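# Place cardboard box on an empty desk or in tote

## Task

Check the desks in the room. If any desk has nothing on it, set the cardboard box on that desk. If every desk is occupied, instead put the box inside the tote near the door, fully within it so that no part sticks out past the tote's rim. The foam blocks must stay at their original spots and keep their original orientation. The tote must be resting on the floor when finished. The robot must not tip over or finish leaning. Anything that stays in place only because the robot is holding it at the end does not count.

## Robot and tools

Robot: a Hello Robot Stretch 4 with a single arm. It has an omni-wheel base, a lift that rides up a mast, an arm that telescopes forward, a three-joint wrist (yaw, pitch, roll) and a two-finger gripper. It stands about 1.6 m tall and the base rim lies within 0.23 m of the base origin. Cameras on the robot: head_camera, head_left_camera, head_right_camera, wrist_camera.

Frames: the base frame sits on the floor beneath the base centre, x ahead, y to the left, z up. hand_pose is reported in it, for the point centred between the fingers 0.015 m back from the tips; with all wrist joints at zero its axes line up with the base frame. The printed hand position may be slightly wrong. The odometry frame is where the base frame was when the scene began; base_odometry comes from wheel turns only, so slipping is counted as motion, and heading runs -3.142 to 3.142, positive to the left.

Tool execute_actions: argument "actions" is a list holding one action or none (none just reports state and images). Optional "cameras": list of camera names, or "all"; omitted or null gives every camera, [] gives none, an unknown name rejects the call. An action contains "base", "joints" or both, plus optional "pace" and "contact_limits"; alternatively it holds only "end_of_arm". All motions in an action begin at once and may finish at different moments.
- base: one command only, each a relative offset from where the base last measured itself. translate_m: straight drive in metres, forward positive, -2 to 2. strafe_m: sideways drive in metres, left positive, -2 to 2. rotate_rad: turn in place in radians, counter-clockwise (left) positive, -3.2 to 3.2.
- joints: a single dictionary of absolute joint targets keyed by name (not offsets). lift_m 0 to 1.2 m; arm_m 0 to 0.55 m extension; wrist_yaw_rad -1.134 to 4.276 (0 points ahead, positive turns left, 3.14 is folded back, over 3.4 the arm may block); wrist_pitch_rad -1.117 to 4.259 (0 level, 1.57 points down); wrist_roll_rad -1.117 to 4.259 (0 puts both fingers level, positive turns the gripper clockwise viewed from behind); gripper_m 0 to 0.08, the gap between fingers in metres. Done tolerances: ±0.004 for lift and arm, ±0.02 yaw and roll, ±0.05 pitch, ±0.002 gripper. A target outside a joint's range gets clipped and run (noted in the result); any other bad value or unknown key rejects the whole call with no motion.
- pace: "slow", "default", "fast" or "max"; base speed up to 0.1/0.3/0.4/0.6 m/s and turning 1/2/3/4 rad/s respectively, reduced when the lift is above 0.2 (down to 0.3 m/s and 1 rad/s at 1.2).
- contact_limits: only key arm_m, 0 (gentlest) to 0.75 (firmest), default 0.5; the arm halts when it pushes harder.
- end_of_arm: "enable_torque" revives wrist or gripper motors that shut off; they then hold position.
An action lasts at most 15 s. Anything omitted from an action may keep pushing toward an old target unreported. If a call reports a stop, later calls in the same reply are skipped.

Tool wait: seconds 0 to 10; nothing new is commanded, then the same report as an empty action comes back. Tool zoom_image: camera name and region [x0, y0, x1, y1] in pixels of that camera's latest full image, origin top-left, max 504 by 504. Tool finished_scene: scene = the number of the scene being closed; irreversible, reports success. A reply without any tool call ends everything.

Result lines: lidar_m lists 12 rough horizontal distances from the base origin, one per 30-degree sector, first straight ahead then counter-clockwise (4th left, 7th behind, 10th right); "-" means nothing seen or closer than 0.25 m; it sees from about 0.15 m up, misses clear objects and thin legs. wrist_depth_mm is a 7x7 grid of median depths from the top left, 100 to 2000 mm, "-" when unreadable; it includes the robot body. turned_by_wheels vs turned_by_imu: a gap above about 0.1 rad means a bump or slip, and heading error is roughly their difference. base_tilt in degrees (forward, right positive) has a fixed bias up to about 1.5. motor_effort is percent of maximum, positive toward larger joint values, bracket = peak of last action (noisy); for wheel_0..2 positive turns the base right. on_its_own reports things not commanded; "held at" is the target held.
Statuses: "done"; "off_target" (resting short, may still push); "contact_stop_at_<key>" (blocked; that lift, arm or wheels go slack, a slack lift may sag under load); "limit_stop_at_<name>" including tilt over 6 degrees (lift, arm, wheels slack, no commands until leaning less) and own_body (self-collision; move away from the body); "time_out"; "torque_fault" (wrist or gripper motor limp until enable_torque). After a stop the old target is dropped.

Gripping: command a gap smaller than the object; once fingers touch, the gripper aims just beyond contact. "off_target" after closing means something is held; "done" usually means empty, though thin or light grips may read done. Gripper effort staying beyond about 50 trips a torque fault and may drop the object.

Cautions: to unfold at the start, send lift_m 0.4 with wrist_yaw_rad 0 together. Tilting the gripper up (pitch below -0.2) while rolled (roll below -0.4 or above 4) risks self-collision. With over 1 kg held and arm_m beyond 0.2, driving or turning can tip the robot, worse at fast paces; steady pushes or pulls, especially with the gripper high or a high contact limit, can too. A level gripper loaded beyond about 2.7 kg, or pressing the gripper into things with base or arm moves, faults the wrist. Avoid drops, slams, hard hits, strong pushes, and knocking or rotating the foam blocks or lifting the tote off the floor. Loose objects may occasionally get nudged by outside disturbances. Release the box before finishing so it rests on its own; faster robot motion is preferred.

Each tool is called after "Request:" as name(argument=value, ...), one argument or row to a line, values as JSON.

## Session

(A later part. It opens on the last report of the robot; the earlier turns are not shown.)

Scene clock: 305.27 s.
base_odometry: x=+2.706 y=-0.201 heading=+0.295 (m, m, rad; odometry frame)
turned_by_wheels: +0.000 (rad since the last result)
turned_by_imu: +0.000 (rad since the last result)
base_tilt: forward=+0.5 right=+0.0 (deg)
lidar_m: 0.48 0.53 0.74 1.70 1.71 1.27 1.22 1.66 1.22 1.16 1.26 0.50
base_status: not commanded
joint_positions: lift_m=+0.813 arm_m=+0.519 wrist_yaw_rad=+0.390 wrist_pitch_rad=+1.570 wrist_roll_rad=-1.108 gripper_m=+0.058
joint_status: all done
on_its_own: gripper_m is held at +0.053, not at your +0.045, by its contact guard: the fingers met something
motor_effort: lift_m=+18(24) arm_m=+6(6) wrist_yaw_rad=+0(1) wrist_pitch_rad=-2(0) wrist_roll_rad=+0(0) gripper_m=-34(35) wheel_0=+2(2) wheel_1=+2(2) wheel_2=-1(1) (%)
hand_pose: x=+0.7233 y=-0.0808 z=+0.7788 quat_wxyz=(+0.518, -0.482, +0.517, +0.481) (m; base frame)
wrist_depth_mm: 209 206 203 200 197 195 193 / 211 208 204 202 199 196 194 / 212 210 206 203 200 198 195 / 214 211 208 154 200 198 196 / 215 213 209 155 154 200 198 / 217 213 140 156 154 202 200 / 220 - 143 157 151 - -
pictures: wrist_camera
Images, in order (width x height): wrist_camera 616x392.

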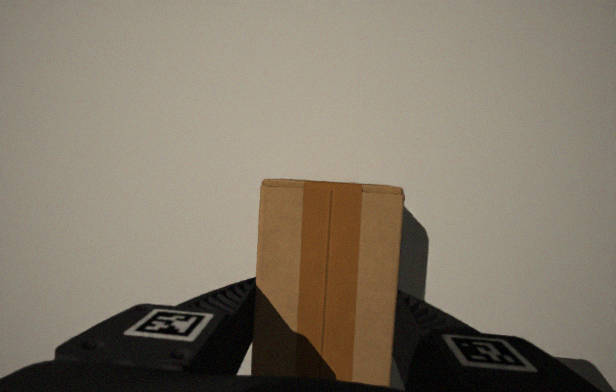

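Request:
execute_actions(
  actions=[
    {"joints":{"gripper_m":0.08}},
  ],
  cameras=[],
)

Request:
execute_actions(
  actions=[
    {"joints":{"lift_m":0.92}},
  ],
  cameras=[],
)

Request:
execute_actions(
  actions=[
    {"joints":{"arm_m":0.01}},
  ],
)

Scene clock: 310.27 s.
base_odometry: x=+2.706 y=-0.201 heading=+0.295 (m, m, rad; odometry frame)
turned_by_wheels: +0.000 (rad since the last result)
turned_by_imu: +0.001 (rad since the last result)
base_tilt: forward=+0.3 right=-0.1 (deg)
lidar_m: 0.49 0.50 0.70 1.69 1.71 1.26 1.22 1.69 1.23 1.16 1.25 0.51
base_status: not commanded
joint_positions: lift_m=+0.813 arm_m=+0.519 wrist_yaw_rad=+0.390 wrist_pitch_rad=+1.570 wrist_roll_rad=-1.108 gripper_m=+0.080
joint_status: all done
motor_effort: lift_m=+17(18) arm_m=+6(6) wrist_yaw_rad=-1(1) wrist_pitch_rad=+0(1) wrist_roll_rad=+0(1) gripper_m=+2(34) wheel_0=+2(2) wheel_1=+2(2) wheel_2=-1(1) (%)
hand_pose: x=+0.7233 y=-0.0808 z=+0.7788 quat_wxyz=(+0.518, -0.482, +0.517, +0.481) (m; base frame)
wrist_depth_mm: 209 207 204 200 198 195 193 / 211 208 204 202 199 196 194 / 212 209 206 204 201 198 195 / 214 211 208 156 200 199 197 / 216 213 210 156 155 200 198 / 218 172 151 157 156 202 200 / - - 153 158 157 108 -
pictures: none
No camera images: the call's "cameras" was empty. Leave "cameras" out to get every camera's image.

Scene clock: 311.73 s.
base_odometry: x=+2.706 y=-0.201 heading=+0.295 (m, m, rad; odometry frame)
turned_by_wheels: +0.000 (rad since the last result)
turned_by_imu: +0.000 (rad since the last result)
base_tilt: forward=+0.5 right=+0.0 (deg)
lidar_m: 0.48 0.52 0.72 1.67 1.70 1.28 1.23 1.69 1.23 1.16 1.27 0.51
base_status: not commanded
joint_positions: lift_m=+0.920 arm_m=+0.519 wrist_yaw_rad=+0.390 wrist_pitch_rad=+1.570 wrist_roll_rad=-1.108 gripper_m=+0.080
joint_status: all done
motor_effort: lift_m=+24(23) arm_m=+6(6) wrist_yaw_rad=+0(0) wrist_pitch_rad=+0(1) wrist_roll_rad=+0(1) gripper_m=+1(2) wheel_0=+2(2) wheel_1=+2(2) wheel_2=-1(1) (%)
hand_pose: x=+0.7233 y=-0.0808 z=+0.8853 quat_wxyz=(+0.518, -0.482, +0.517, +0.481) (m; base frame)
wrist_depth_mm: 1060 314 309 304 301 297 291 / 1060 317 312 306 303 300 296 / 854 319 314 309 306 301 298 / 866 322 317 263 306 304 300 / 1098 324 319 264 310 304 301 / 1098 229 151 315 312 306 304 / - - 233 317 314 108 -
pictures: none
No camera images: the call's "cameras" was empty. Leave "cameras" out to get every camera's image.

Scene clock: 314.30 s.
base_odometry: x=+2.706 y=-0.201 heading=+0.295 (m, m, rad; odometry frame)
turned_by_wheels: +0.000 (rad since the last result)
turned_by_imu: +0.001 (rad since the last result)
base_tilt: forward=+0.4 right=-0.1 (deg)
lidar_m: 0.46 0.52 0.72 1.67 1.70 1.27 1.24 1.69 1.23 1.16 1.26 0.50
base_status: not commanded
joint_positions: lift_m=+0.920 arm_m=+0.011 wrist_yaw_rad=+0.390 wrist_pitch_rad=+1.570 wrist_roll_rad=-1.108 gripper_m=+0.080
joint_status: all done
motor_effort: lift_m=+24(23) arm_m=-6(10) wrist_yaw_rad=+0(0) wrist_pitch_rad=-2(1) wrist_roll_rad=-1(0) gripper_m=+3(2) wheel_0=+2(2) wheel_1=+2(2) wheel_2=-1(1) (%)
hand_pose: x=+0.2153 y=-0.0808 z=+0.8853 quat_wxyz=(+0.518, -0.482, +0.518, +0.481) (m; base frame)
wrist_depth_mm: 1060 1042 1025 1008 991 976 960 / 1078 1060 842 1025 1008 991 991 / 1078 1060 831 820 1008 1008 991 / 1078 1060 831 831 1025 1008 991 / 364 1078 1060 1042 1025 1008 991 / 1098 603 151 1042 1042 991 1008 / - - 609 1060 1042 108 -
pictures: head_camera, head_left_camera, head_right_camera, wrist_camera
Images, in order (width x height): head_camera 420x560, head_left_camera 420x672, head_right_camera 420x672, wrist_camera 616x392.

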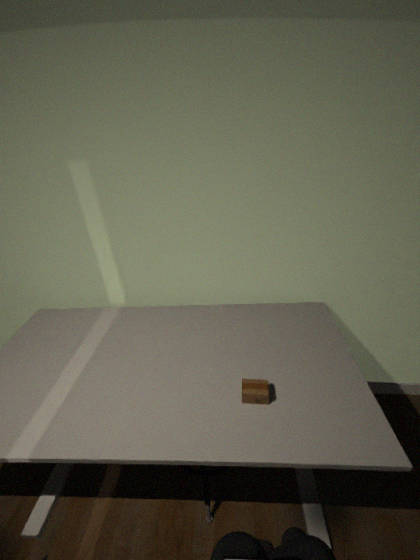

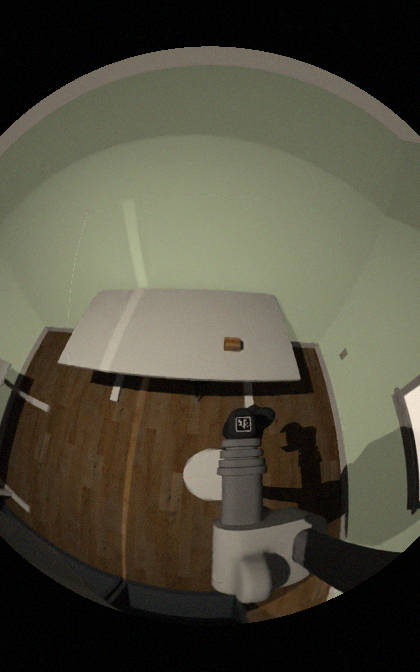

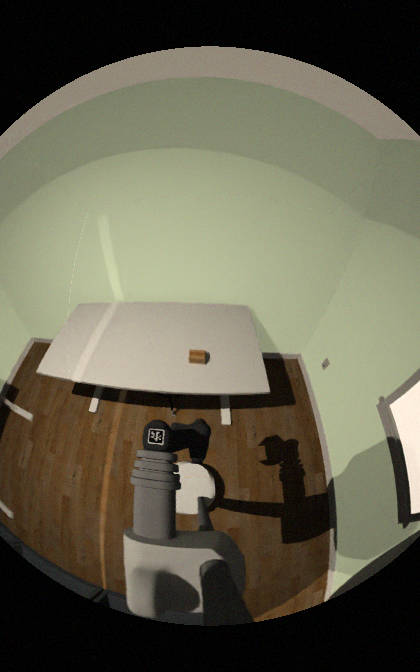

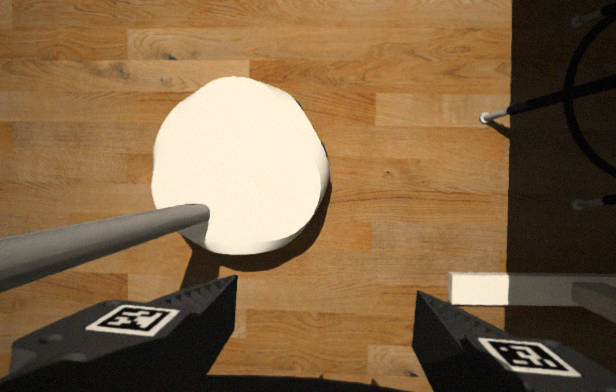

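Request:
finished_scene(
  scene=1,
)

The scene is finished: the task was done.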